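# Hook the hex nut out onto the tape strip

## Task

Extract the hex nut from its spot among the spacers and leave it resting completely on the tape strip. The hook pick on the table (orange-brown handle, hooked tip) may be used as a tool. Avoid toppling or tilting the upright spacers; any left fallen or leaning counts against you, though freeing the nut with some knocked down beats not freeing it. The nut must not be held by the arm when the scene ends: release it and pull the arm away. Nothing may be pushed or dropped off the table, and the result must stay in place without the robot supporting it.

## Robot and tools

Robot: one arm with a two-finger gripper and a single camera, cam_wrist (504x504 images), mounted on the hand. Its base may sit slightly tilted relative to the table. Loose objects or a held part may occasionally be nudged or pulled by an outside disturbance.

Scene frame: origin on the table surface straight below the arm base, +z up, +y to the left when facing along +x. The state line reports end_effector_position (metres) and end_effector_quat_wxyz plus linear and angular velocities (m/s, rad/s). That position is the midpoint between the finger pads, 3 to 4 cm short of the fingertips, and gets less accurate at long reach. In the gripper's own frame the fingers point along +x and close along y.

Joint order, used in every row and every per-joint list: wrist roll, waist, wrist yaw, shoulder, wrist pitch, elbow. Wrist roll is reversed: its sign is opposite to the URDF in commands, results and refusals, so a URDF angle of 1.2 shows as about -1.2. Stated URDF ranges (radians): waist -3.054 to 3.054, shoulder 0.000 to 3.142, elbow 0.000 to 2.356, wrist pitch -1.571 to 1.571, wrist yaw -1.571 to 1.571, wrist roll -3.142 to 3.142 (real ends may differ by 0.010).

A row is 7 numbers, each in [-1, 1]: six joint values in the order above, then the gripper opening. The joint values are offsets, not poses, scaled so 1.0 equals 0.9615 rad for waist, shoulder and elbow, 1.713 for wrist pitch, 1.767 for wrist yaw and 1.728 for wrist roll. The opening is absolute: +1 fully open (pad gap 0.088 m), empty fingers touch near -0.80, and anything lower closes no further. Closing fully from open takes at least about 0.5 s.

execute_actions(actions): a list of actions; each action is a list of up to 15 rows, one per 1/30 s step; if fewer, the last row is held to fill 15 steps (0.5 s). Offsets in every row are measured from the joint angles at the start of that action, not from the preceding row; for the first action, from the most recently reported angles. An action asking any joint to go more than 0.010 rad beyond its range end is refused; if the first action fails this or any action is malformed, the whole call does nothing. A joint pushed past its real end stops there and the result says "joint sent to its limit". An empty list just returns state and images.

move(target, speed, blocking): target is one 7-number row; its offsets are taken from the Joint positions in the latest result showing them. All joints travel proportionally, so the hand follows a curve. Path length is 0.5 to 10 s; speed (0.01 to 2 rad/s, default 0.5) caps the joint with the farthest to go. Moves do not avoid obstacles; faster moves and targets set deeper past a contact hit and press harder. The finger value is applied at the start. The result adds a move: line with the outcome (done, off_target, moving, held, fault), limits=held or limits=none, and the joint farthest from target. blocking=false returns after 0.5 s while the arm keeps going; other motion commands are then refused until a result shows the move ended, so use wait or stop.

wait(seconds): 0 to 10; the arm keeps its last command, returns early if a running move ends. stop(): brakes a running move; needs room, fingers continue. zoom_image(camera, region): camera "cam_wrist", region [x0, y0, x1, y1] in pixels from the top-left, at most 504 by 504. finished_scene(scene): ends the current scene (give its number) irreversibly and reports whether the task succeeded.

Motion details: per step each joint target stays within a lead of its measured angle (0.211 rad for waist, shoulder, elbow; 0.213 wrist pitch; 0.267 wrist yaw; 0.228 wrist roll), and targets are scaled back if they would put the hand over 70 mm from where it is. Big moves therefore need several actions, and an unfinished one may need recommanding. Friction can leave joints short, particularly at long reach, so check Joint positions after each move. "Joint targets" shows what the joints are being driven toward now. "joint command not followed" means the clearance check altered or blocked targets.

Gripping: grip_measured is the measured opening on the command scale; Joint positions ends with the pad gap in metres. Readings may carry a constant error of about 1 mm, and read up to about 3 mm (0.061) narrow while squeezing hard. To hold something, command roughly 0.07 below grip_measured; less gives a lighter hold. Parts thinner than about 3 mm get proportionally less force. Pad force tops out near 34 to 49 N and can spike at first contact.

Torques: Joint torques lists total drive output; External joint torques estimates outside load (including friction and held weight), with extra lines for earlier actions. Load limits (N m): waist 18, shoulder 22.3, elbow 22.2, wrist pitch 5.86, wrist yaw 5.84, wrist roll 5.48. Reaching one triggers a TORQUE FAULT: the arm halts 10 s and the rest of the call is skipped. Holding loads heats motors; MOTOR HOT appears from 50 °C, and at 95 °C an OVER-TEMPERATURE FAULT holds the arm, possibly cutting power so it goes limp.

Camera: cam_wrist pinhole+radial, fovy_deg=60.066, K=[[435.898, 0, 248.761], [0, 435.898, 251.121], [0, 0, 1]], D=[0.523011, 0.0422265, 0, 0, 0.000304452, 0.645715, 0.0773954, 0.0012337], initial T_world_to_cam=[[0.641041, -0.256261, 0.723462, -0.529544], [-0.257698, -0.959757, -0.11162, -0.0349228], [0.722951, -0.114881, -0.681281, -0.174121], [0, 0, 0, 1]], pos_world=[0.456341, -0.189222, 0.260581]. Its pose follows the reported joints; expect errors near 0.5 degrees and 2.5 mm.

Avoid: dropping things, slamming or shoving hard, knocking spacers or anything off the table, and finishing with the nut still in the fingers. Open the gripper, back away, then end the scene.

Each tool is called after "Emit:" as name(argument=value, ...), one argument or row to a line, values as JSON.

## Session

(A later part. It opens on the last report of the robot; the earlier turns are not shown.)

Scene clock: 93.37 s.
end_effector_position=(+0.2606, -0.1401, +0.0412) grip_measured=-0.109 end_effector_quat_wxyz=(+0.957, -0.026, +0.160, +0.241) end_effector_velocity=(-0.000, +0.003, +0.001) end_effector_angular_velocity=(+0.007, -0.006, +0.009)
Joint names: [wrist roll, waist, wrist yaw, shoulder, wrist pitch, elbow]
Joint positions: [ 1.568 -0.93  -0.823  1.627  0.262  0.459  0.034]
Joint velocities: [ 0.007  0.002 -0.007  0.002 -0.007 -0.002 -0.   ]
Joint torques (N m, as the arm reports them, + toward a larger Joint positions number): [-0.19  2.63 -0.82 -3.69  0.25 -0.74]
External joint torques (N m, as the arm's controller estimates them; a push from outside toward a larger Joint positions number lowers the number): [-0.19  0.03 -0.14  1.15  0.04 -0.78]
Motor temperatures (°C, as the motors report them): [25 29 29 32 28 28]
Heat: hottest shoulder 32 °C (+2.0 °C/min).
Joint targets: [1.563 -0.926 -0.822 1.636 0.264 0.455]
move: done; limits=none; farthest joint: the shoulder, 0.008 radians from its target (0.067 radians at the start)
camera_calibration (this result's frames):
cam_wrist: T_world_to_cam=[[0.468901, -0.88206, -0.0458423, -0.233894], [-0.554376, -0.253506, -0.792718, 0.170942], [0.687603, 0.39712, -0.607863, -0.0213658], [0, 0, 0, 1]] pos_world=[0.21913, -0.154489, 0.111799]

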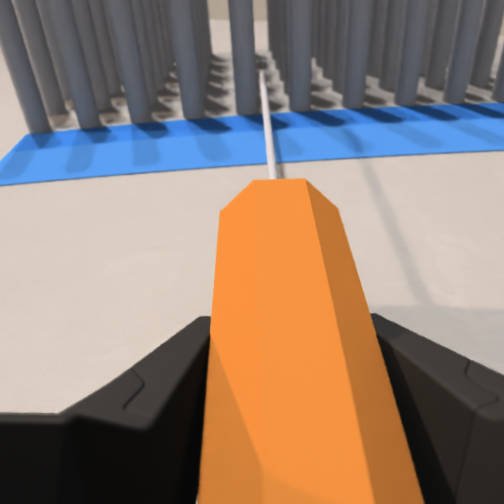

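Emit:
move(
  target=[-0.055,0.074,0.024,0.066,0.074,0.009,-0.25],
  speed=0.15,
)

Scene clock: 102.37 s.
end_effector_position=(+0.2788, -0.1356, +0.0399) grip_measured=-0.109 end_effector_quat_wxyz=(+0.959, -0.026, +0.159, +0.234) end_effector_velocity=(-0.000, +0.004, +0.003) end_effector_angular_velocity=(+0.014, -0.019, +0.011)
Joint names: [wrist roll, waist, wrist yaw, shoulder, wrist pitch, elbow]
Joint positions: [ 1.477 -0.863 -0.781  1.683  0.387  0.464  0.034]
Joint velocities: [ 0.007  0.002 -0.022  0.002 -0.007 -0.002 -0.   ]
Joint torques (N m, as the arm reports them, + toward a larger Joint positions number): [-0.17  2.78 -0.79 -3.92  0.36  0.12]
External joint torques (N m, as the arm's controller estimates them; a push from outside toward a larger Joint positions number lowers the number): [-0.16 -0.2  -0.09  0.97  0.03  0.14]
Motor temperatures (°C, as the motors report them): [25 29 29 32 28 28]
Heat: hottest shoulder 32 °C (+1.0 °C/min).
Joint targets: [1.473 -0.859 -0.780 1.691 0.389 0.468]
move: done; limits=none; farthest joint: the shoulder, 0.008 radians from its target (0.063 radians at the start)
camera_calibration (this result's frames):
cam_wrist: T_world_to_cam=[[0.45635, -0.888773, -0.0427455, -0.236129], [-0.555572, -0.247081, -0.793909, 0.182335], [0.695043, 0.386048, -0.606533, -0.0400819], [0, 0, 0, 1]] pos_world=[0.236916, -0.14934, 0.110353]

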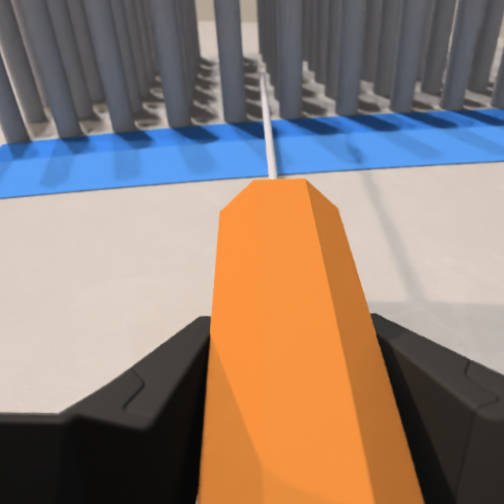

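Slightly right; bias q4 by -0.008.

Emit:
move(
  target=[-0.097,0.188,0.07,0.163,0.124,0.045,-0.25],
  speed=0.2,
)

Emit:
zoom_image(
  camera="cam_wrist",
  region=[210,50,330,170],
)

Scene clock: 107.43 s.
end_effector_position=(+0.3227, -0.1108, +0.0401) grip_measured=-0.109 end_effector_quat_wxyz=(+0.958, -0.024, +0.159, +0.237) end_effector_velocity=(-0.001, +0.002, +0.003) end_effector_angular_velocity=(+0.010, -0.016, +0.009)
Joint names: [wrist roll, waist, wrist yaw, shoulder, wrist pitch, elbow]
Joint positions: [ 1.314 -0.686 -0.658  1.831  0.597  0.503  0.034]
Joint velocities: [ 0.007 -0.002 -0.022 -0.002 -0.007 -0.002 -0.   ]
Joint torques (N m, as the arm reports them, + toward a larger Joint positions number): [-0.14  3.52 -0.76 -4.03  0.66  0.27]
External joint torques (N m, as the arm's controller estimates them; a push from outside toward a larger Joint positions number lowers the number): [-0.13 -0.31 -0.09  1.    0.1   0.14]
Motor temperatures (°C, as the motors report them): [25 29 29 32 28 28]
Heat: hottest shoulder 32 °C (+0.0 °C/min).
Joint targets: [1.310 -0.682 -0.657 1.839 0.600 0.507]
move: done; limits=none; farthest joint: the shoulder, 0.009 radians from its target (0.157 radians at the start)
camera_calibration (this result's frames):
cam_wrist: T_world_to_cam=[[0.460989, -0.88609, -0.0483023, -0.234998], [-0.554983, -0.245402, -0.794841, 0.21305], [0.692447, 0.39322, -0.604892, -0.0784752], [0, 0, 0, 1]] pos_world=[0.28091, -0.125089, 0.110521]

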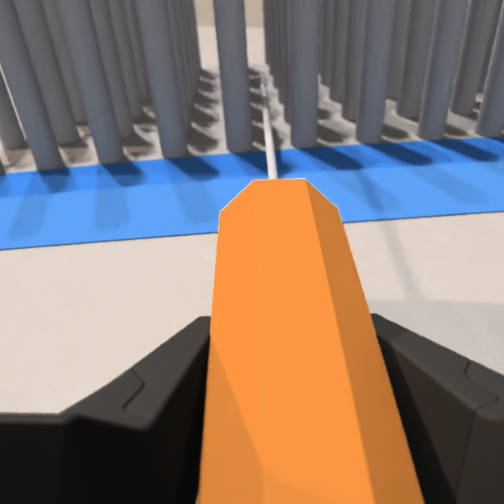

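Region (210, 50, 330, 170) of cam_wrist's 504x504 image, scaled by 4.200, with more detail than that image has.

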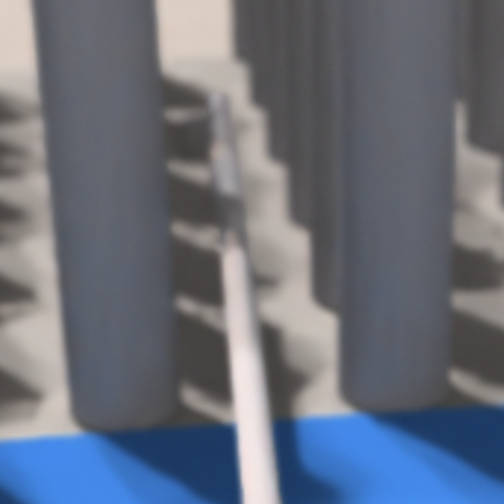

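Emit:
move(
  target=[-0.068,0.157,0.064,0.164,0.071,0.1,-0.25],
  speed=0.15,
)

Emit:
move(
  target=[-0.03,0.08,0.032,0.097,0.02,0.085,-0.25],
  speed=0.12,
)

Emit:
zoom_image(
  camera="cam_wrist",
  region=[230,60,310,140],
)

Scene clock: 112.40 s.
end_effector_position=(+0.3669, -0.0869, +0.0398) grip_measured=-0.109 end_effector_quat_wxyz=(+0.958, -0.023, +0.159, +0.238) end_effector_velocity=(+0.001, +0.001, +0.004) end_effector_angular_velocity=(+0.014, -0.020, +0.002)
Joint names: [wrist roll, waist, wrist yaw, shoulder, wrist pitch, elbow]
Joint positions: [ 1.201 -0.539 -0.545  1.98   0.716  0.594  0.034]
Joint velocities: [-0.007  0.002 -0.022 -0.002  0.007 -0.002 -0.   ]
Joint torques (N m, as the arm reports them, + toward a larger Joint positions number): [-0.14  4.42 -0.76 -4.2   0.78  0.69]
External joint torques (N m, as the arm's controller estimates them; a push from outside toward a larger Joint positions number lowers the number): [-0.13 -0.34 -0.1   1.17  0.05  0.23]
Motor temperatures (°C, as the motors report them): [25 30 29 31 28 28]
Heat: hottest shoulder 31 °C (-3.0 °C/min).
Joint targets: [1.196 -0.535 -0.544 1.989 0.719 0.599]
move: done; limits=none; farthest joint: the shoulder, 0.008 radians from its target (0.157 radians at the start)
camera_calibration (this result's frames):
cam_wrist: T_world_to_cam=[[0.46335, -0.884759, -0.0500799, -0.234959], [-0.555695, -0.246068, -0.794137, 0.243407], [0.690297, 0.395793, -0.605672, -0.117546], [0, 0, 0, 1]] pos_world=[0.32527, -0.101464, 0.110338]

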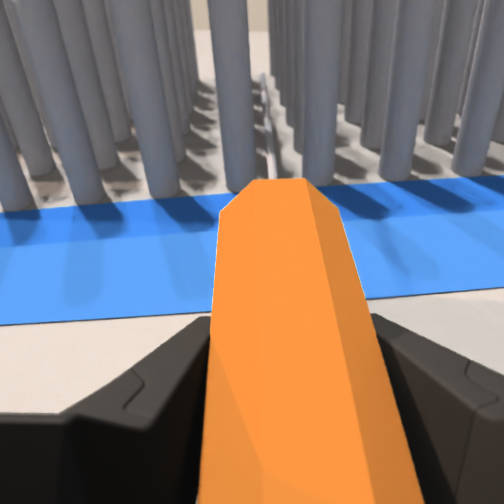

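Scene clock: 113.60 s.
end_effector_position=(+0.3937, -0.0733, +0.0396) grip_measured=-0.109 end_effector_quat_wxyz=(+0.958, -0.024, +0.158, +0.239) end_effector_velocity=(+0.002, -0.001, +0.002) end_effector_angular_velocity=(+0.009, -0.006, +0.000)
Joint names: [wrist roll, waist, wrist yaw, shoulder, wrist pitch, elbow]
Joint positions: [ 1.154 -0.466 -0.49   2.065  0.748  0.67   0.034]
Joint velocities: [-0.007  0.002 -0.007 -0.002 -0.007  0.007 -0.   ]
Joint torques (N m, as the arm reports them, + toward a larger Joint positions number): [-0.12  4.91 -0.71 -4.39  0.87  1.11]
External joint torques (N m, as the arm's controller estimates them; a push from outside toward a larger Joint positions number lowers the number): [-0.11 -0.39 -0.06  1.21  0.07  0.38]
Motor temperatures (°C, as the motors report them): [25 30 29 31 28 28]
Heat: hottest shoulder 31 °C (-3.0 °C/min).
Joint targets: [1.149 -0.462 -0.489 2.074 0.751 0.676]
move: done; limits=none; farthest joint: the shoulder, 0.008 radians from its target (0.093 radians at the start)
camera_calibration (this result's frames):
cam_wrist: T_world_to_cam=[[0.466287, -0.883326, -0.0480722, -0.236514], [-0.553313, -0.248819, -0.794942, 0.260416], [0.690232, 0.397271, -0.604777, -0.141522], [0, 0, 0, 1]] pos_world=[0.352058, -0.0879, 0.110057]

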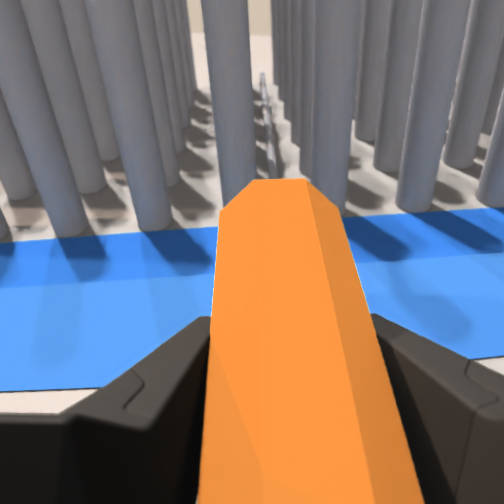

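Region (230, 60, 310, 140) of cam_wrist's 504x504 image, scaled by 6.300, with more detail than that image has.

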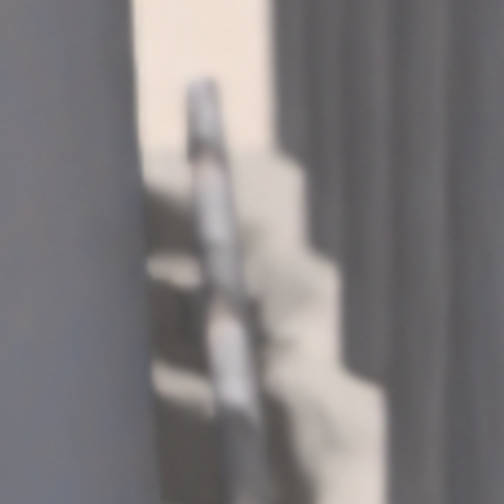

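Emit:
move(
  target=[0,0,0.011,0,-0.007,0,-0.25],
  speed=0.03,
)

Emit:
zoom_image(
  camera="cam_wrist",
  region=[230,60,310,140],
)

Emit:
move(
  target=[0,0,0.005,0,0.008,0,-0.25],
  speed=0.03,
)

Emit:
zoom_image(
  camera="cam_wrist",
  region=[230,60,310,140],
)

Scene clock: 121.20 s.
end_effector_position=(+0.3923, -0.0727, +0.0364) grip_measured=-0.109 end_effector_quat_wxyz=(+0.956, -0.024, +0.169, +0.240) end_effector_velocity=(-0.001, -0.001, +0.001) end_effector_angular_velocity=(-0.001, -0.006, +0.005)
Joint names: [wrist roll, waist, wrist yaw, shoulder, wrist pitch, elbow]
Joint positions: [ 1.153 -0.466 -0.471  2.065  0.737  0.67   0.034]
Joint velocities: [ 0.007 -0.002 -0.007 -0.007 -0.007 -0.002  0.   ]
Joint torques (N m, as the arm reports them, + toward a larger Joint positions number): [ 0.01  4.58 -0.75 -5.2   0.66  0.3 ]
External joint torques (N m, as the arm's controller estimates them; a push from outside toward a larger Joint positions number lowers the number): [ 0.01 -0.71 -0.1   0.44 -0.15 -0.44]
Motor temperatures (°C, as the motors report them): [25 31 29 31 29 28]
Heat: hottest waist 31 °C (-4.0 °C/min).
Joint targets: [1.153 -0.466 -0.470 2.065 0.736 0.670]
move: done; limits=none; farthest joint: the wrist pitch, 0.001 radians from its target (0.012 radians at the start)
camera_calibration (this result's frames):
cam_wrist: T_world_to_cam=[[0.465964, -0.883159, -0.0539149, -0.235099], [-0.569621, -0.252795, -0.782066, 0.26287], [0.677059, 0.395126, -0.62086, -0.137089], [0, 0, 0, 1]] pos_world=[0.352102, -0.0870102, 0.107793]

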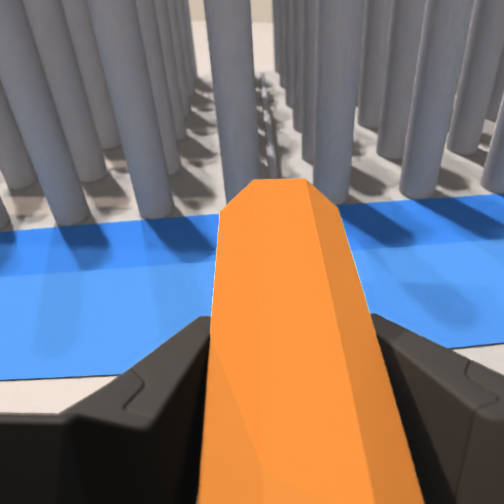

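Region (230, 60, 310, 140) of cam_wrist's 504x504 image, scaled by 6.300, with more detail than that image has.

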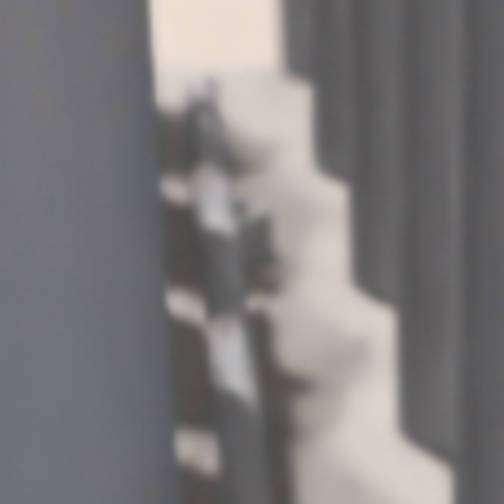

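Scene clock: 121.93 s.
end_effector_position=(+0.3934, -0.0750, +0.0362) grip_measured=-0.109 end_effector_quat_wxyz=(+0.957, -0.028, +0.170, +0.234) end_effector_velocity=(-0.003, +0.002, -0.000) end_effector_angular_velocity=(+0.003, +0.001, +0.011)
Joint names: [wrist roll, waist, wrist yaw, shoulder, wrist pitch, elbow]
Joint positions: [ 1.153 -0.466 -0.463  2.065  0.748  0.67   0.034]
Joint velocities: [ 0.007 -0.002 -0.007 -0.002 -0.007 -0.007  0.   ]
Joint torques (N m, as the arm reports them, + toward a larger Joint positions number): [ 0.    4.55 -0.66 -5.06  0.86  0.32]
External joint torques (N m, as the arm's controller estimates them; a push from outside toward a larger Joint positions number lowers the number): [ 0.   -0.67 -0.03  0.52  0.07 -0.39]
Motor temperatures (°C, as the motors report them): [25 31 29 31 29 28]
Heat: hottest waist 31 °C (-4.0 °C/min).
Joint targets: [1.153 -0.466 -0.462 2.065 0.751 0.670]
move: done; limits=none; farthest joint: the wrist pitch, 0.003 radians from its target (0.014 radians at the start)
camera_calibration (this result's frames):
cam_wrist: T_world_to_cam=[[0.457347, -0.888144, -0.045102, -0.234937], [-0.571422, -0.254634, -0.780153, 0.263225], [0.681404, 0.382573, -0.623961, -0.139643], [0, 0, 0, 1]] pos_world=[0.353014, -0.088208, 0.107628]

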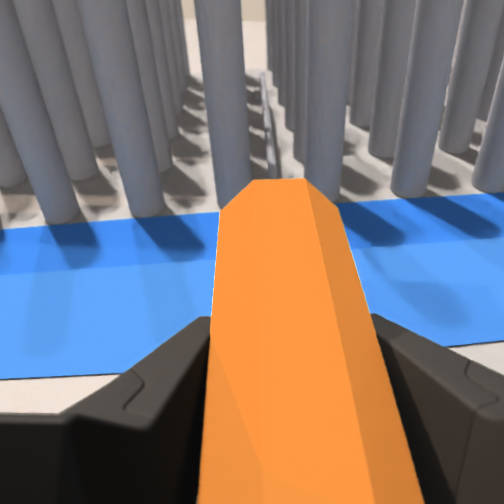

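Region (230, 60, 310, 140) of cam_wrist's 504x504 image, scaled by 6.300, with more detail than that image has.

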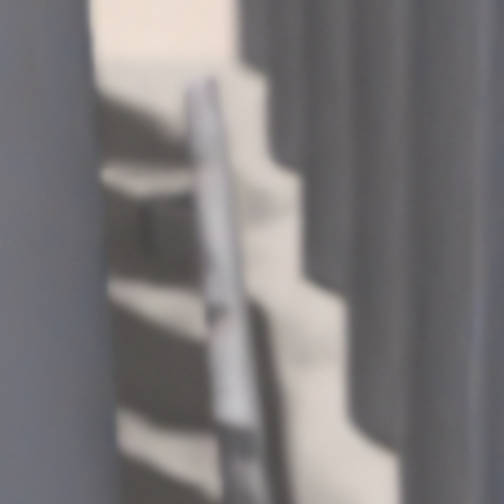

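Emit:
move(
  target=[0,0,-0.017,0,0,0,-0.25],
  speed=0.05,
)

Emit:
move(
  target=[-0.012,0.032,0.012,0.043,0.006,0.039,-0.25],
  speed=0.06,
)

Emit:
zoom_image(
  camera="cam_wrist",
  region=[230,60,310,140],
)

Scene clock: 128.63 s.
end_effector_position=(+0.3937, -0.0734, +0.0390) grip_measured=-0.109 end_effector_quat_wxyz=(+0.957, -0.025, +0.160, +0.239) end_effector_velocity=(-0.002, +0.003, +0.001) end_effector_angular_velocity=(+0.011, -0.011, +0.016)
Joint names: [wrist roll, waist, wrist yaw, shoulder, wrist pitch, elbow]
Joint positions: [ 1.153 -0.466 -0.485  2.065  0.748  0.67   0.034]
Joint velocities: [ 0.007 -0.002 -0.022  0.002 -0.007 -0.002 -0.   ]
Joint torques (N m, as the arm reports them, + toward a larger Joint positions number): [ 0.    4.52 -1.12 -5.17  0.68  0.25]
External joint torques (N m, as the arm's controller estimates them; a push from outside toward a larger Joint positions number lowers the number): [ 0.01 -0.74 -0.48  0.4  -0.11 -0.46]
Motor temperatures (°C, as the motors report them): [25 32 29 32 29 27]
Heat: hottest waist 32 °C (-2.0 °C/min).
Joint targets: [1.153 -0.466 -0.493 2.065 0.748 0.670]
move: done; limits=none; farthest joint: the wrist yaw, 0.008 radians from its target (0.030 radians at the start)
camera_calibration (this result's frames):
cam_wrist: T_world_to_cam=[[0.465008, -0.884005, -0.0479923, -0.236156], [-0.556492, -0.249707, -0.792441, 0.260986], [0.688538, 0.395199, -0.608057, -0.14116], [0, 0, 0, 1]] pos_world=[0.352245, -0.0878065, 0.109649]

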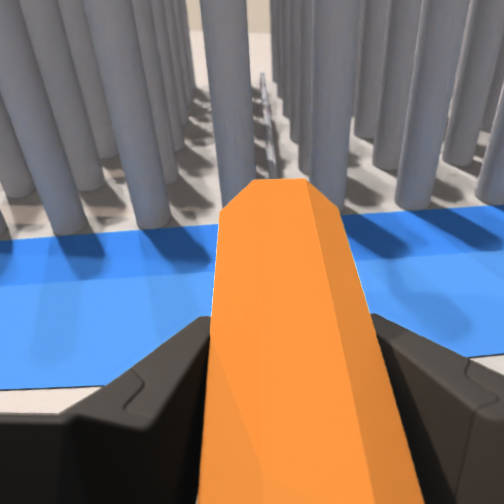

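Scene clock: 129.67 s.
end_effector_position=(+0.4039, -0.0675, +0.0390) grip_measured=-0.109 end_effector_quat_wxyz=(+0.957, -0.025, +0.160, +0.240) end_effector_velocity=(-0.001, +0.001, -0.001) end_effector_angular_velocity=(+0.001, -0.002, +0.008)
Joint names: [wrist roll, waist, wrist yaw, shoulder, wrist pitch, elbow]
Joint positions: [ 1.137 -0.439 -0.465  2.098  0.756  0.702  0.034]
Joint velocities: [ 0.007 -0.002 -0.007  0.002 -0.007  0.002 -0.   ]
Joint torques (N m, as the arm reports them, + toward a larger Joint positions number): [-0.19  5.01 -0.71 -4.53  0.9   1.1 ]
External joint torques (N m, as the arm's controller estimates them; a push from outside toward a larger Joint positions number lowers the number): [-0.18 -0.44 -0.08  1.2   0.06  0.23]
Motor temperatures (°C, as the motors report them): [25 32 29 32 29 27]
Heat: hottest waist 32 °C (-2.0 °C/min).
Joint targets: [1.132 -0.435 -0.464 2.107 0.758 0.708]
move: done; limits=none; farthest joint: the shoulder, 0.008 radians from its target (0.041 radians at the start)
camera_calibration (this result's frames):
cam_wrist: T_world_to_cam=[[0.466836, -0.88305, -0.0478245, -0.236363], [-0.555601, -0.250793, -0.792724, 0.267687], [0.688021, 0.396643, -0.607702, -0.150305], [0, 0, 0, 1]] pos_world=[0.362483, -0.0819687, 0.109557]

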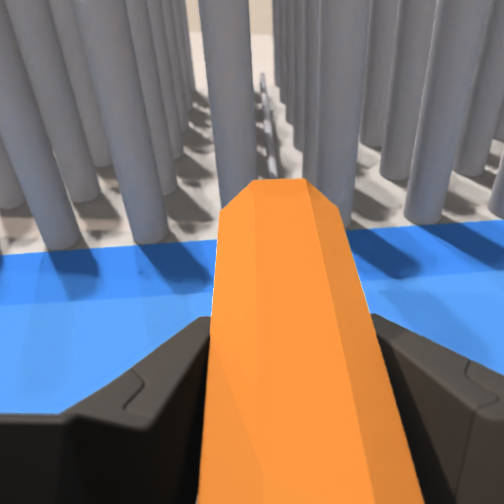

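Region (230, 60, 310, 140) of cam_wrist's 504x504 image, scaled by 6.300, with more detail than that image has.

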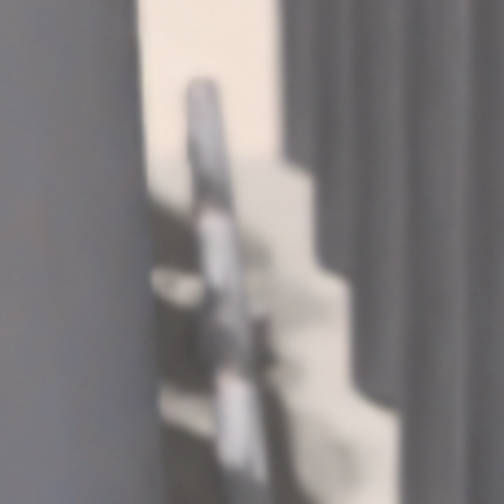

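Emit:
move(
  target=[0,0,0.012,0,-0.0035,0,-0.25],
  speed=0.025,
)

Emit:
zoom_image(
  camera="cam_wrist",
  region=[230,60,310,140],
)

Emit:
move(
  target=[0,0,0.004,0,0.006,0,-0.25],
  speed=0.03,
)

Emit:
zoom_image(
  camera="cam_wrist",
  region=[230,60,310,140],
)

Scene clock: 133.83 s.
end_effector_position=(+0.4033, -0.0683, +0.0360) grip_measured=-0.109 end_effector_quat_wxyz=(+0.956, -0.027, +0.170, +0.237) end_effector_velocity=(-0.001, +0.001, -0.000) end_effector_angular_velocity=(-0.019, -0.001, +0.011)
Joint names: [wrist roll, waist, wrist yaw, shoulder, wrist pitch, elbow]
Joint positions: [ 1.136 -0.439 -0.445  2.098  0.751  0.702  0.034]
Joint velocities: [ 0.022  0.002  0.007 -0.002 -0.007 -0.002 -0.   ]
Joint torques (N m, as the arm reports them, + toward a larger Joint positions number): [ 0.    4.69 -0.68 -5.27  0.7   0.35]
External joint torques (N m, as the arm's controller estimates them; a push from outside toward a larger Joint positions number lowers the number): [ 0.01 -0.81 -0.04  0.49 -0.13 -0.5 ]
Motor temperatures (°C, as the motors report them): [25 32 29 32 29 27]
Heat: hottest waist 32 °C (-1.0 °C/min).
Joint targets: [1.137 -0.439 -0.444 2.098 0.750 0.702]
move: done; limits=none; farthest joint: the wrist pitch, 0.001 radians from its target (0.006 radians at the start)
camera_calibration (this result's frames):
cam_wrist: T_world_to_cam=[[0.461793, -0.885659, -0.0485211, -0.235057], [-0.571126, -0.255046, -0.780235, 0.270253], [0.678648, 0.388019, -0.623601, -0.14756], [0, 0, 0, 1]] pos_world=[0.363038, -0.0819972, 0.107437]

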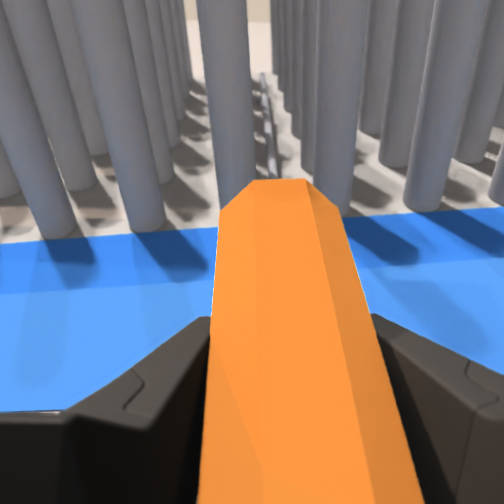

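Region (230, 60, 310, 140) of cam_wrist's 504x504 image, scaled by 6.300, with more detail than that image has.

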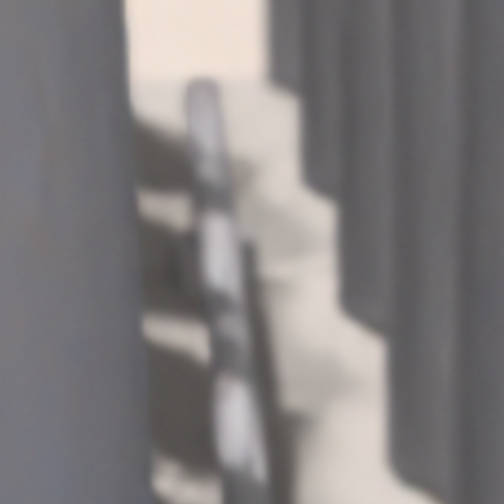

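Scene clock: 134.53 s.
end_effector_position=(+0.4040, -0.0699, +0.0358) grip_measured=-0.109 end_effector_quat_wxyz=(+0.957, -0.029, +0.171, +0.233) end_effector_velocity=(+0.001, -0.003, +0.002) end_effector_angular_velocity=(-0.020, -0.021, +0.001)
Joint names: [wrist roll, waist, wrist yaw, shoulder, wrist pitch, elbow]
Joint positions: [ 1.136 -0.439 -0.439  2.098  0.758  0.702  0.034]
Joint velocities: [ 0.022 -0.002 -0.007 -0.007  0.007 -0.002 -0.   ]
Joint torques (N m, as the arm reports them, + toward a larger Joint positions number): [-0.01  4.77 -0.73 -5.32  0.95  0.48]
External joint torques (N m, as the arm's controller estimates them; a push from outside toward a larger Joint positions number lowers the number): [-0.01 -0.71 -0.1   0.47  0.09 -0.41]
Motor temperatures (°C, as the motors report them): [25 32 29 32 29 27]
Heat: hottest waist 32 °C (-1.0 °C/min).
Joint targets: [1.136 -0.439 -0.438 2.098 0.761 0.702]
move: done; limits=none; farthest joint: the wrist pitch, 0.003 radians from its target (0.011 radians at the start)
camera_calibration (this result's frames):
cam_wrist: T_world_to_cam=[[0.455828, -0.889039, -0.0427799, -0.234793], [-0.5726, -0.256108, -0.778806, 0.270598], [0.681432, 0.379497, -0.625805, -0.149226], [0, 0, 0, 1]] pos_world=[0.363657, -0.0828075, 0.107313]

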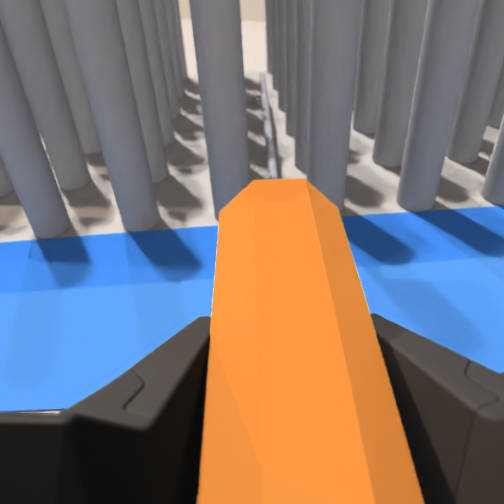

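Region (230, 60, 310, 140) of cam_wrist's 504x504 image, scaled by 6.300, with more detail than that image has.

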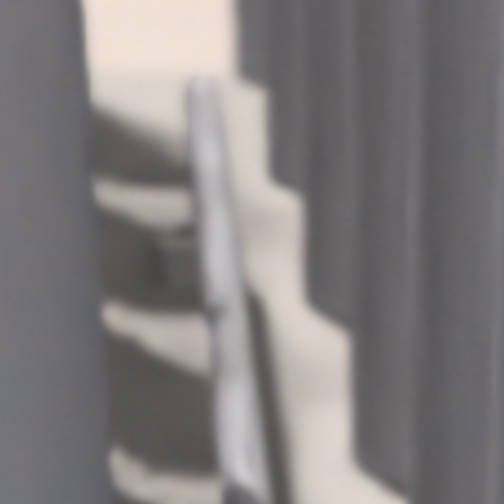

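Emit:
move(
  target=[0.04,-0.108,-0.047,-0.133,-0.027,-0.118,-0.25],
  speed=0.08,
)

Emit:
zoom_image(
  camera="cam_wrist",
  region=[230,60,310,140],
)

Scene clock: 141.80 s.
end_effector_position=(+0.3657, -0.0891, +0.0352) grip_measured=-0.109 end_effector_quat_wxyz=(+0.957, -0.027, +0.174, +0.233) end_effector_velocity=(-0.005, +0.002, -0.001) end_effector_angular_velocity=(+0.009, +0.010, +0.013)
Joint names: [wrist roll, waist, wrist yaw, shoulder, wrist pitch, elbow]
Joint positions: [ 1.201 -0.541 -0.515  1.98   0.713  0.594  0.034]
Joint velocities: [ 0.007 -0.007 -0.007 -0.007 -0.022 -0.007 -0.   ]
Joint torques (N m, as the arm reports them, + toward a larger Joint positions number): [ 0.15  4.01 -1.07 -5.69  0.56 -0.5 ]
External joint torques (N m, as the arm's controller estimates them; a push from outside toward a larger Joint positions number lowers the number): [ 0.16 -0.7  -0.42 -0.3  -0.18 -0.99]
Motor temperatures (°C, as the motors report them): [25 33 29 32 29 27]
Heat: hottest waist 33 °C (+0.0 °C/min).
Joint targets: [1.206 -0.543 -0.522 1.971 0.712 0.589]
move: done; limits=none; farthest joint: the shoulder, 0.009 radians from its target (0.128 radians at the start)
camera_calibration (this result's frames):
cam_wrist: T_world_to_cam=[[0.453917, -0.889714, -0.0486656, -0.233584], [-0.578907, -0.252949, -0.775167, 0.245756], [0.677367, 0.380034, -0.629879, -0.114508], [0, 0, 0, 1]] pos_world=[0.325861, -0.102143, 0.107008]

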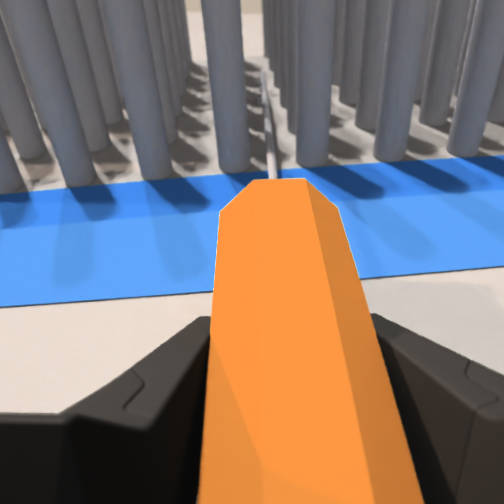

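Region (230, 60, 310, 140) of cam_wrist's 504x504 image, scaled by 6.300, with more detail than that image has.

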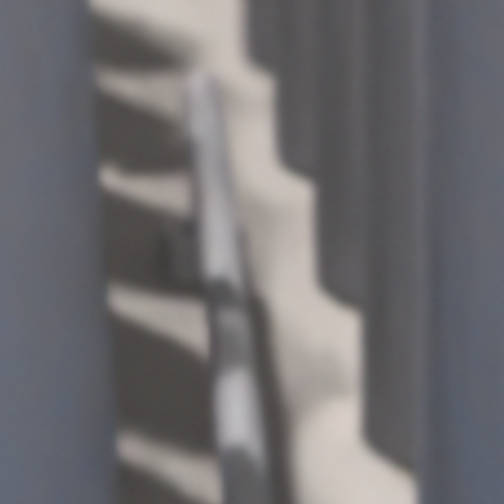

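Following. Continue.

Emit:
move(
  target=[0.068,-0.155,-0.067,-0.165,-0.071,-0.1,-0.25],
  speed=0.1,
)

Emit:
move(
  target=[0.097,-0.185,-0.073,-0.164,-0.128,-0.046,-0.25],
  speed=0.12,
)

Emit:
move(
  target=[0.1,-0.145,-0.053,-0.105,-0.13,0.004,-0.25],
  speed=0.12,
)

Scene clock: 148.40 s.
end_effector_position=(+0.3206, -0.1123, +0.0350) grip_measured=-0.109 end_effector_quat_wxyz=(+0.956, -0.027, +0.176, +0.233) end_effector_velocity=(-0.004, +0.004, -0.002) end_effector_angular_velocity=(+0.015, +0.011, +0.013)
Joint names: [wrist roll, waist, wrist yaw, shoulder, wrist pitch, elbow]
Joint positions: [ 1.315 -0.689 -0.625  1.83   0.593  0.501  0.034]
Joint velocities: [ 0.007 -0.007 -0.007  0.002 -0.022 -0.002 -0.   ]
Joint torques (N m, as the arm reports them, + toward a larger Joint positions number): [ 0.13  3.08 -1.14 -5.42  0.41 -0.73]
External joint torques (N m, as the arm's controller estimates them; a push from outside toward a larger Joint positions number lowers the number): [ 0.14 -0.72 -0.47 -0.4  -0.15 -0.88]
Motor temperatures (°C, as the motors report them): [25 33 29 33 29 27]
Heat: hottest waist 33 °C (+1.0 °C/min).
Joint targets: [1.319 -0.690 -0.633 1.821 0.592 0.497]
move: done; limits=none; farthest joint: the wrist yaw, 0.009 radians from its target (0.118 radians at the start)
camera_calibration (this result's frames):
cam_wrist: T_world_to_cam=[[0.453707, -0.889779, -0.0494423, -0.23376], [-0.581274, -0.253431, -0.773236, 0.214245], [0.675479, 0.379562, -0.632188, -0.0746784], [0, 0, 0, 1]] pos_world=[0.281037, -0.125354, 0.106893]

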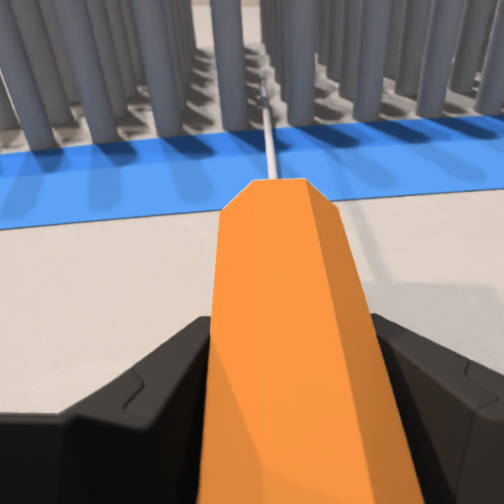

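Scene clock: 150.67 s.
end_effector_position=(+0.2756, -0.1351, +0.0347) grip_measured=-0.109 end_effector_quat_wxyz=(+0.955, -0.026, +0.178, +0.234) end_effector_velocity=(-0.002, +0.000, -0.000) end_effector_angular_velocity=(+0.003, -0.001, +0.001)
Joint names: [wrist roll, waist, wrist yaw, shoulder, wrist pitch, elbow]
Joint positions: [ 1.478 -0.865 -0.745  1.68   0.376  0.461  0.034]
Joint velocities: [ 0.007 -0.007 -0.007 -0.002 -0.007 -0.002  0.   ]
Joint torques (N m, as the arm reports them, + toward a larger Joint positions number): [ 0.14  2.61 -1.14 -5.39  0.2  -0.73]
External joint torques (N m, as the arm's controller estimates them; a push from outside toward a larger Joint positions number lowers the number): [ 0.14 -0.3  -0.46 -0.49 -0.13 -0.79]
Motor temperatures (°C, as the motors report them): [25 33 29 33 29 27]
Heat: hottest waist 33 °C (+1.0 °C/min).
Joint targets: [1.482 -0.866 -0.754 1.672 0.374 0.457]
move: done; limits=none; farthest joint: the wrist yaw, 0.009 radians from its target (0.129 radians at the start)
camera_calibration (this result's frames):
cam_wrist: T_world_to_cam=[[0.455936, -0.88848, -0.052204, -0.23394], [-0.584646, -0.254762, -0.77025, 0.182732], [0.671053, 0.381706, -0.635601, -0.0341167], [0, 0, 0, 1]] pos_world=[0.236389, -0.148276, 0.106852]

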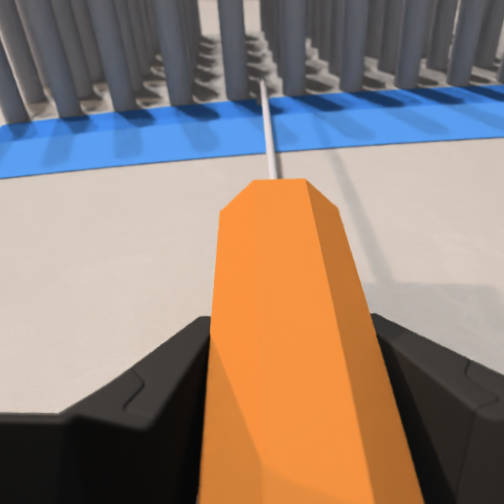

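Scene clock: 152.97 s.
end_effector_position=(+0.2420, -0.1469, +0.0363) grip_measured=-0.109 end_effector_quat_wxyz=(+0.954, -0.026, +0.178, +0.240) end_effector_velocity=(+0.000, -0.001, +0.001) end_effector_angular_velocity=(-0.009, -0.011, -0.003)
Joint names: [wrist roll, waist, wrist yaw, shoulder, wrist pitch, elbow]
Joint positions: [ 1.646 -1.003 -0.83   1.587  0.155  0.461  0.034]
Joint velocities: [ 0.007 -0.002 -0.007 -0.002  0.007 -0.002  0.   ]
Joint torques (N m, as the arm reports them, + toward a larger Joint positions number): [ 0.1   1.93 -1.15 -5.25 -0.03  0.08]
External joint torques (N m, as the arm's controller estimates them; a push from outside toward a larger Joint positions number lowers the number): [ 0.1  -0.4  -0.47 -0.44 -0.11  0.07]
Motor temperatures (°C, as the motors report them): [25 32 29 33 29 27]
Heat: hottest shoulder 33 °C (+1.0 °C/min).
Joint targets: [1.650 -1.005 -0.839 1.579 0.153 0.465]
move: done; limits=none; farthest joint: the shoulder, 0.008 radians from its target (0.101 radians at the start)
camera_calibration (this result's frames):
cam_wrist: T_world_to_cam=[[0.466714, -0.882673, -0.0553741, -0.230591], [-0.58261, -0.259741, -0.77013, 0.160065], [0.665391, 0.391692, -0.635479, -0.00326075], [0, 0, 0, 1]] pos_world=[0.203045, -0.160684, 0.10843]

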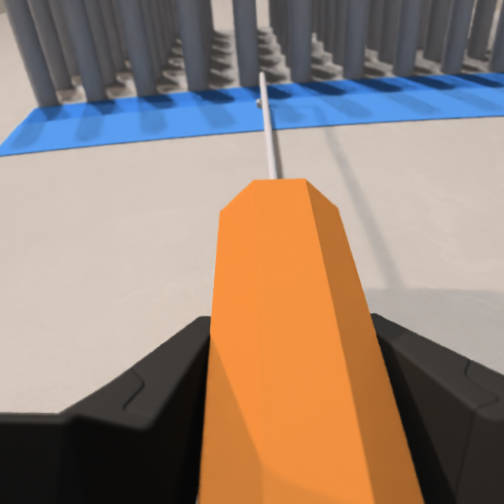

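Lift out, shift right, set down, release.

Emit:
move(
  target=[0,0,-0.027,0,0,0,-0.25],
  speed=0.06,
)

Emit:
move(
  target=[0.038,-0.05,-0.017,-0.03,-0.075,0.088,-0.25],
  speed=0.2,
)

Emit:
move(
  target=[0.012,-0.019,-0.003,0.066,0.018,0.02,-0.25],
  speed=0.1,
)

Emit:
move(
  target=[0,0,0,0,0,0,1],
)

Emit:
move(
  target=[-0.07,0.1,0.02,-0.33,-0.09,-0.09,1],
)

Scene clock: 158.27 s.
end_effector_position=(+0.2439, -0.1466, +0.0417) grip_measured=-0.109 end_effector_quat_wxyz=(+0.958, -0.022, +0.160, +0.239) end_effector_velocity=(-0.000, +0.000, +0.004) end_effector_angular_velocity=(-0.007, -0.027, +0.004)
Joint names: [wrist roll, waist, wrist yaw, shoulder, wrist pitch, elbow]
Joint positions: [ 1.646 -1.003 -0.869  1.587  0.155  0.461  0.034]
Joint velocities: [ 0.022 -0.002 -0.022 -0.007 -0.007 -0.002 -0.   ]
Joint torques (N m, as the arm reports them, + toward a larger Joint positions number): [-0.01  2.02 -1.15 -4.52  0.07 -0.32]
External joint torques (N m, as the arm's controller estimates them; a push from outside toward a larger Joint positions number lowers the number): [ 0.   -0.31 -0.46  0.32 -0.01 -0.32]
Motor temperatures (°C, as the motors report them): [25 32 29 33 29 27]
Heat: hottest shoulder 33 °C (+1.0 °C/min).
Joint targets: [1.646 -1.003 -0.878 1.587 0.156 0.461]
move: done; limits=none; farthest joint: the wrist yaw, 0.008 radians from its target (0.047 radians at the start)
camera_calibration (this result's frames):
cam_wrist: T_world_to_cam=[[0.46482, -0.883748, -0.0541525, -0.230702], [-0.556649, -0.24412, -0.79407, 0.162404], [0.688538, 0.399244, -0.605409, -0.00702312], [0, 0, 0, 1]] pos_world=[0.202473, -0.161432, 0.112216]

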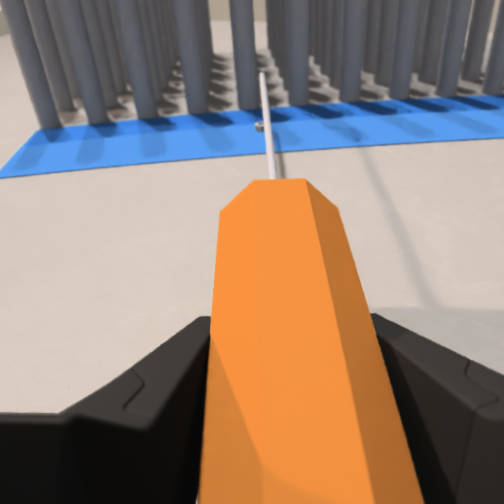

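Scene clock: 159.40 s.
end_effector_position=(+0.2417, -0.1711, +0.0410) grip_measured=-0.109 end_effector_quat_wxyz=(+0.958, -0.032, +0.160, +0.234) end_effector_velocity=(-0.002, +0.003, +0.002) end_effector_angular_velocity=(+0.037, +0.009, +0.006)
Joint names: [wrist roll, waist, wrist yaw, shoulder, wrist pitch, elbow]
Joint positions: [ 1.708 -1.05  -0.891  1.566  0.029  0.542  0.034]
Joint velocities: [-0.007 -0.002 -0.007 -0.002 -0.037  0.002  0.   ]
Joint torques (N m, as the arm reports them, + toward a larger Joint positions number): [ 0.17  1.94 -1.11 -5.64 -0.17  0.28]
External joint torques (N m, as the arm's controller estimates them; a push from outside toward a larger Joint positions number lowers the number): [ 0.18 -0.34 -0.43 -0.46 -0.16 -0.01]
Motor temperatures (°C, as the motors report them): [25 32 29 33 29 27]
Heat: hottest shoulder 33 °C (+1.0 °C/min).
Joint targets: [1.712 -1.051 -0.899 1.558 0.027 0.546]
move: done; limits=none; farthest joint: the shoulder, 0.008 radians from its target (0.029 radians at the start)
camera_calibration (this result's frames):
cam_wrist: T_world_to_cam=[[0.458869, -0.887872, -0.0334975, -0.251486], [-0.554812, -0.256882, -0.791325, 0.151952], [0.693991, 0.381699, -0.610477, -0.000242951], [0, 0, 0, 1]] pos_world=[0.199872, -0.184161, 0.111671]

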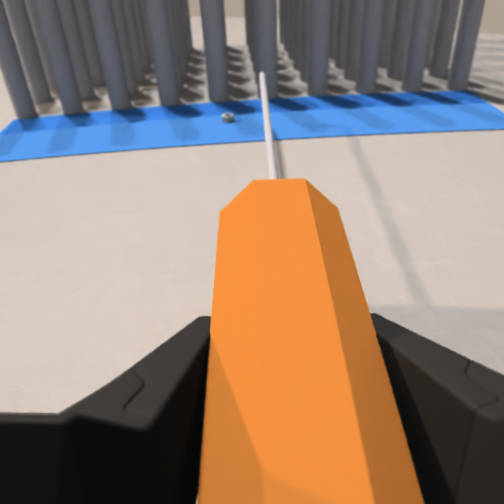

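Scene clock: 160.40 s.
end_effector_position=(+0.2411, -0.1718, +0.0288) grip_measured=-0.109 end_effector_quat_wxyz=(+0.958, -0.033, +0.165, +0.232) end_effector_velocity=(-0.001, +0.002, +0.001) end_effector_angular_velocity=(+0.018, -0.012, -0.001)
Joint names: [wrist roll, waist, wrist yaw, shoulder, wrist pitch, elbow]
Joint positions: [ 1.724 -1.067 -0.891  1.621  0.058  0.557  0.034]
Joint velocities: [ 0.007 -0.007 -0.022  0.007 -0.007 -0.002 -0.   ]
Joint torques (N m, as the arm reports them, + toward a larger Joint positions number): [ 0.12  1.88 -1.01 -4.16  0.04  0.28]
External joint torques (N m, as the arm's controller estimates them; a push from outside toward a larger Joint positions number lowers the number): [ 0.13 -0.39 -0.33  1.13  0.04  0.17]
Motor temperatures (°C, as the motors report them): [25 32 29 33 29 27]
Heat: hottest shoulder 33 °C (+1.0 °C/min).
Joint targets: [1.729 -1.068 -0.896 1.630 0.060 0.561]
move: done; limits=none; farthest joint: the shoulder, 0.009 radians from its target (0.063 radians at the start)
camera_calibration (this result's frames):
cam_wrist: T_world_to_cam=[[0.455813, -0.889479, -0.0325767, -0.251845], [-0.562086, -0.259276, -0.785388, 0.142927], [0.69014, 0.376301, -0.618146, -0.00679902], [0, 0, 0, 1]] pos_world=[0.199824, -0.184395, 0.0998458]

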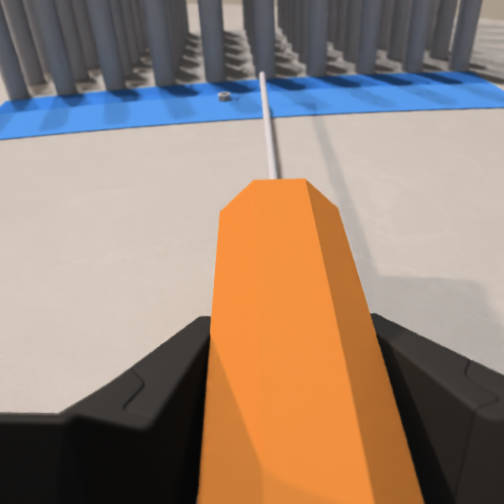

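Scene clock: 161.13 s.
end_effector_position=(+0.2411, -0.1718, +0.0288) grip_measured=+0.987 end_effector_quat_wxyz=(+0.958, -0.033, +0.165, +0.232) end_effector_velocity=(+0.001, -0.004, +0.002) end_effector_angular_velocity=(-0.010, -0.011, -0.003)
Joint names: [wrist roll, waist, wrist yaw, shoulder, wrist pitch, elbow]
Joint positions: [ 1.724 -1.067 -0.891  1.621  0.058  0.557  0.087]
Joint velocities: [ 0.007 -0.002 -0.007 -0.007 -0.007  0.007  0.001]
Joint torques (N m, as the arm reports them, + toward a larger Joint positions number): [-0.02  1.88 -0.79 -4.96 -0.02 -0.17]
External joint torques (N m, as the arm's controller estimates them; a push from outside toward a larger Joint positions number lowers the number): [-0.01 -0.39 -0.11  0.4  -0.05 -0.4 ]
Motor temperatures (°C, as the motors report them): [25 32 29 33 29 27]
Heat: hottest shoulder 33 °C (+1.0 °C/min).
Joint targets: [1.724 -1.067 -0.891 1.621 0.058 0.557]
move: done; limits=none; farthest joint: the waist, 0.000 radians from its target (0.000 radians at the start)
camera_calibration (this result's frames):
cam_wrist: T_world_to_cam=[[0.455813, -0.889479, -0.0325767, -0.251845], [-0.562086, -0.259276, -0.785388, 0.142927], [0.69014, 0.376301, -0.618146, -0.00679902], [0, 0, 0, 1]] pos_world=[0.199824, -0.184395, 0.0998458]

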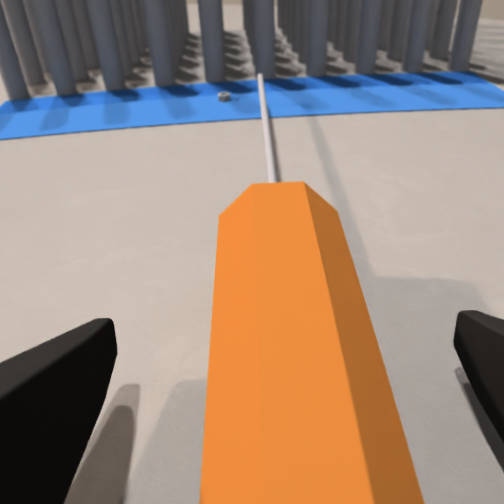

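Scene clock: 162.40 s.
end_effector_position=(+0.2401, -0.1669, +0.0907) grip_measured=+0.989 end_effector_quat_wxyz=(+0.959, -0.026, +0.154, +0.235) end_effector_velocity=(-0.002, +0.000, +0.000) end_effector_angular_velocity=(-0.009, -0.008, +0.004)
Joint names: [wrist roll, waist, wrist yaw, shoulder, wrist pitch, elbow]
Joint positions: [ 1.608 -0.973 -0.86   1.31  -0.094  0.477  0.087]
Joint velocities: [ 0.022 -0.007 -0.007 -0.002 -0.007 -0.002 -0.   ]
Joint torques (N m, as the arm reports them, + toward a larger Joint positions number): [-0.16  1.89 -0.62 -4.98  0.02  0.44]
External joint torques (N m, as the arm's controller estimates them; a push from outside toward a larger Joint positions number lowers the number): [-0.15 -0.12  0.07 -0.32 -0.14 -1.13]
Motor temperatures (°C, as the motors report them): [25 32 29 33 29 27]
Heat: hottest shoulder 33 °C (+1.0 °C/min).
Joint targets: [1.603 -0.971 -0.856 1.303 -0.096 0.471]
move: done; limits=none; farthest joint: the shoulder, 0.007 radians from its target (0.317 radians at the start)
camera_calibration (this result's frames):
cam_wrist: T_world_to_cam=[[0.459816, -0.887052, -0.0413347, -0.244752], [-0.547625, -0.246611, -0.799556, 0.192132], [0.699054, 0.390284, -0.599167, 0.0288379], [0, 0, 0, 1]] pos_world=[0.197598, -0.180981, 0.160782]

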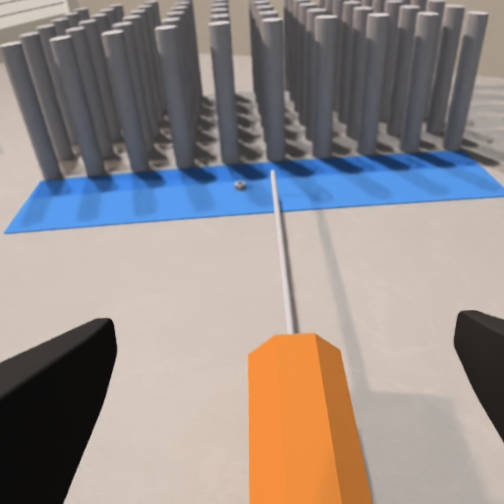

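Emit:
finished_scene(
  scene=2,
)

The scene is finished: the task was done.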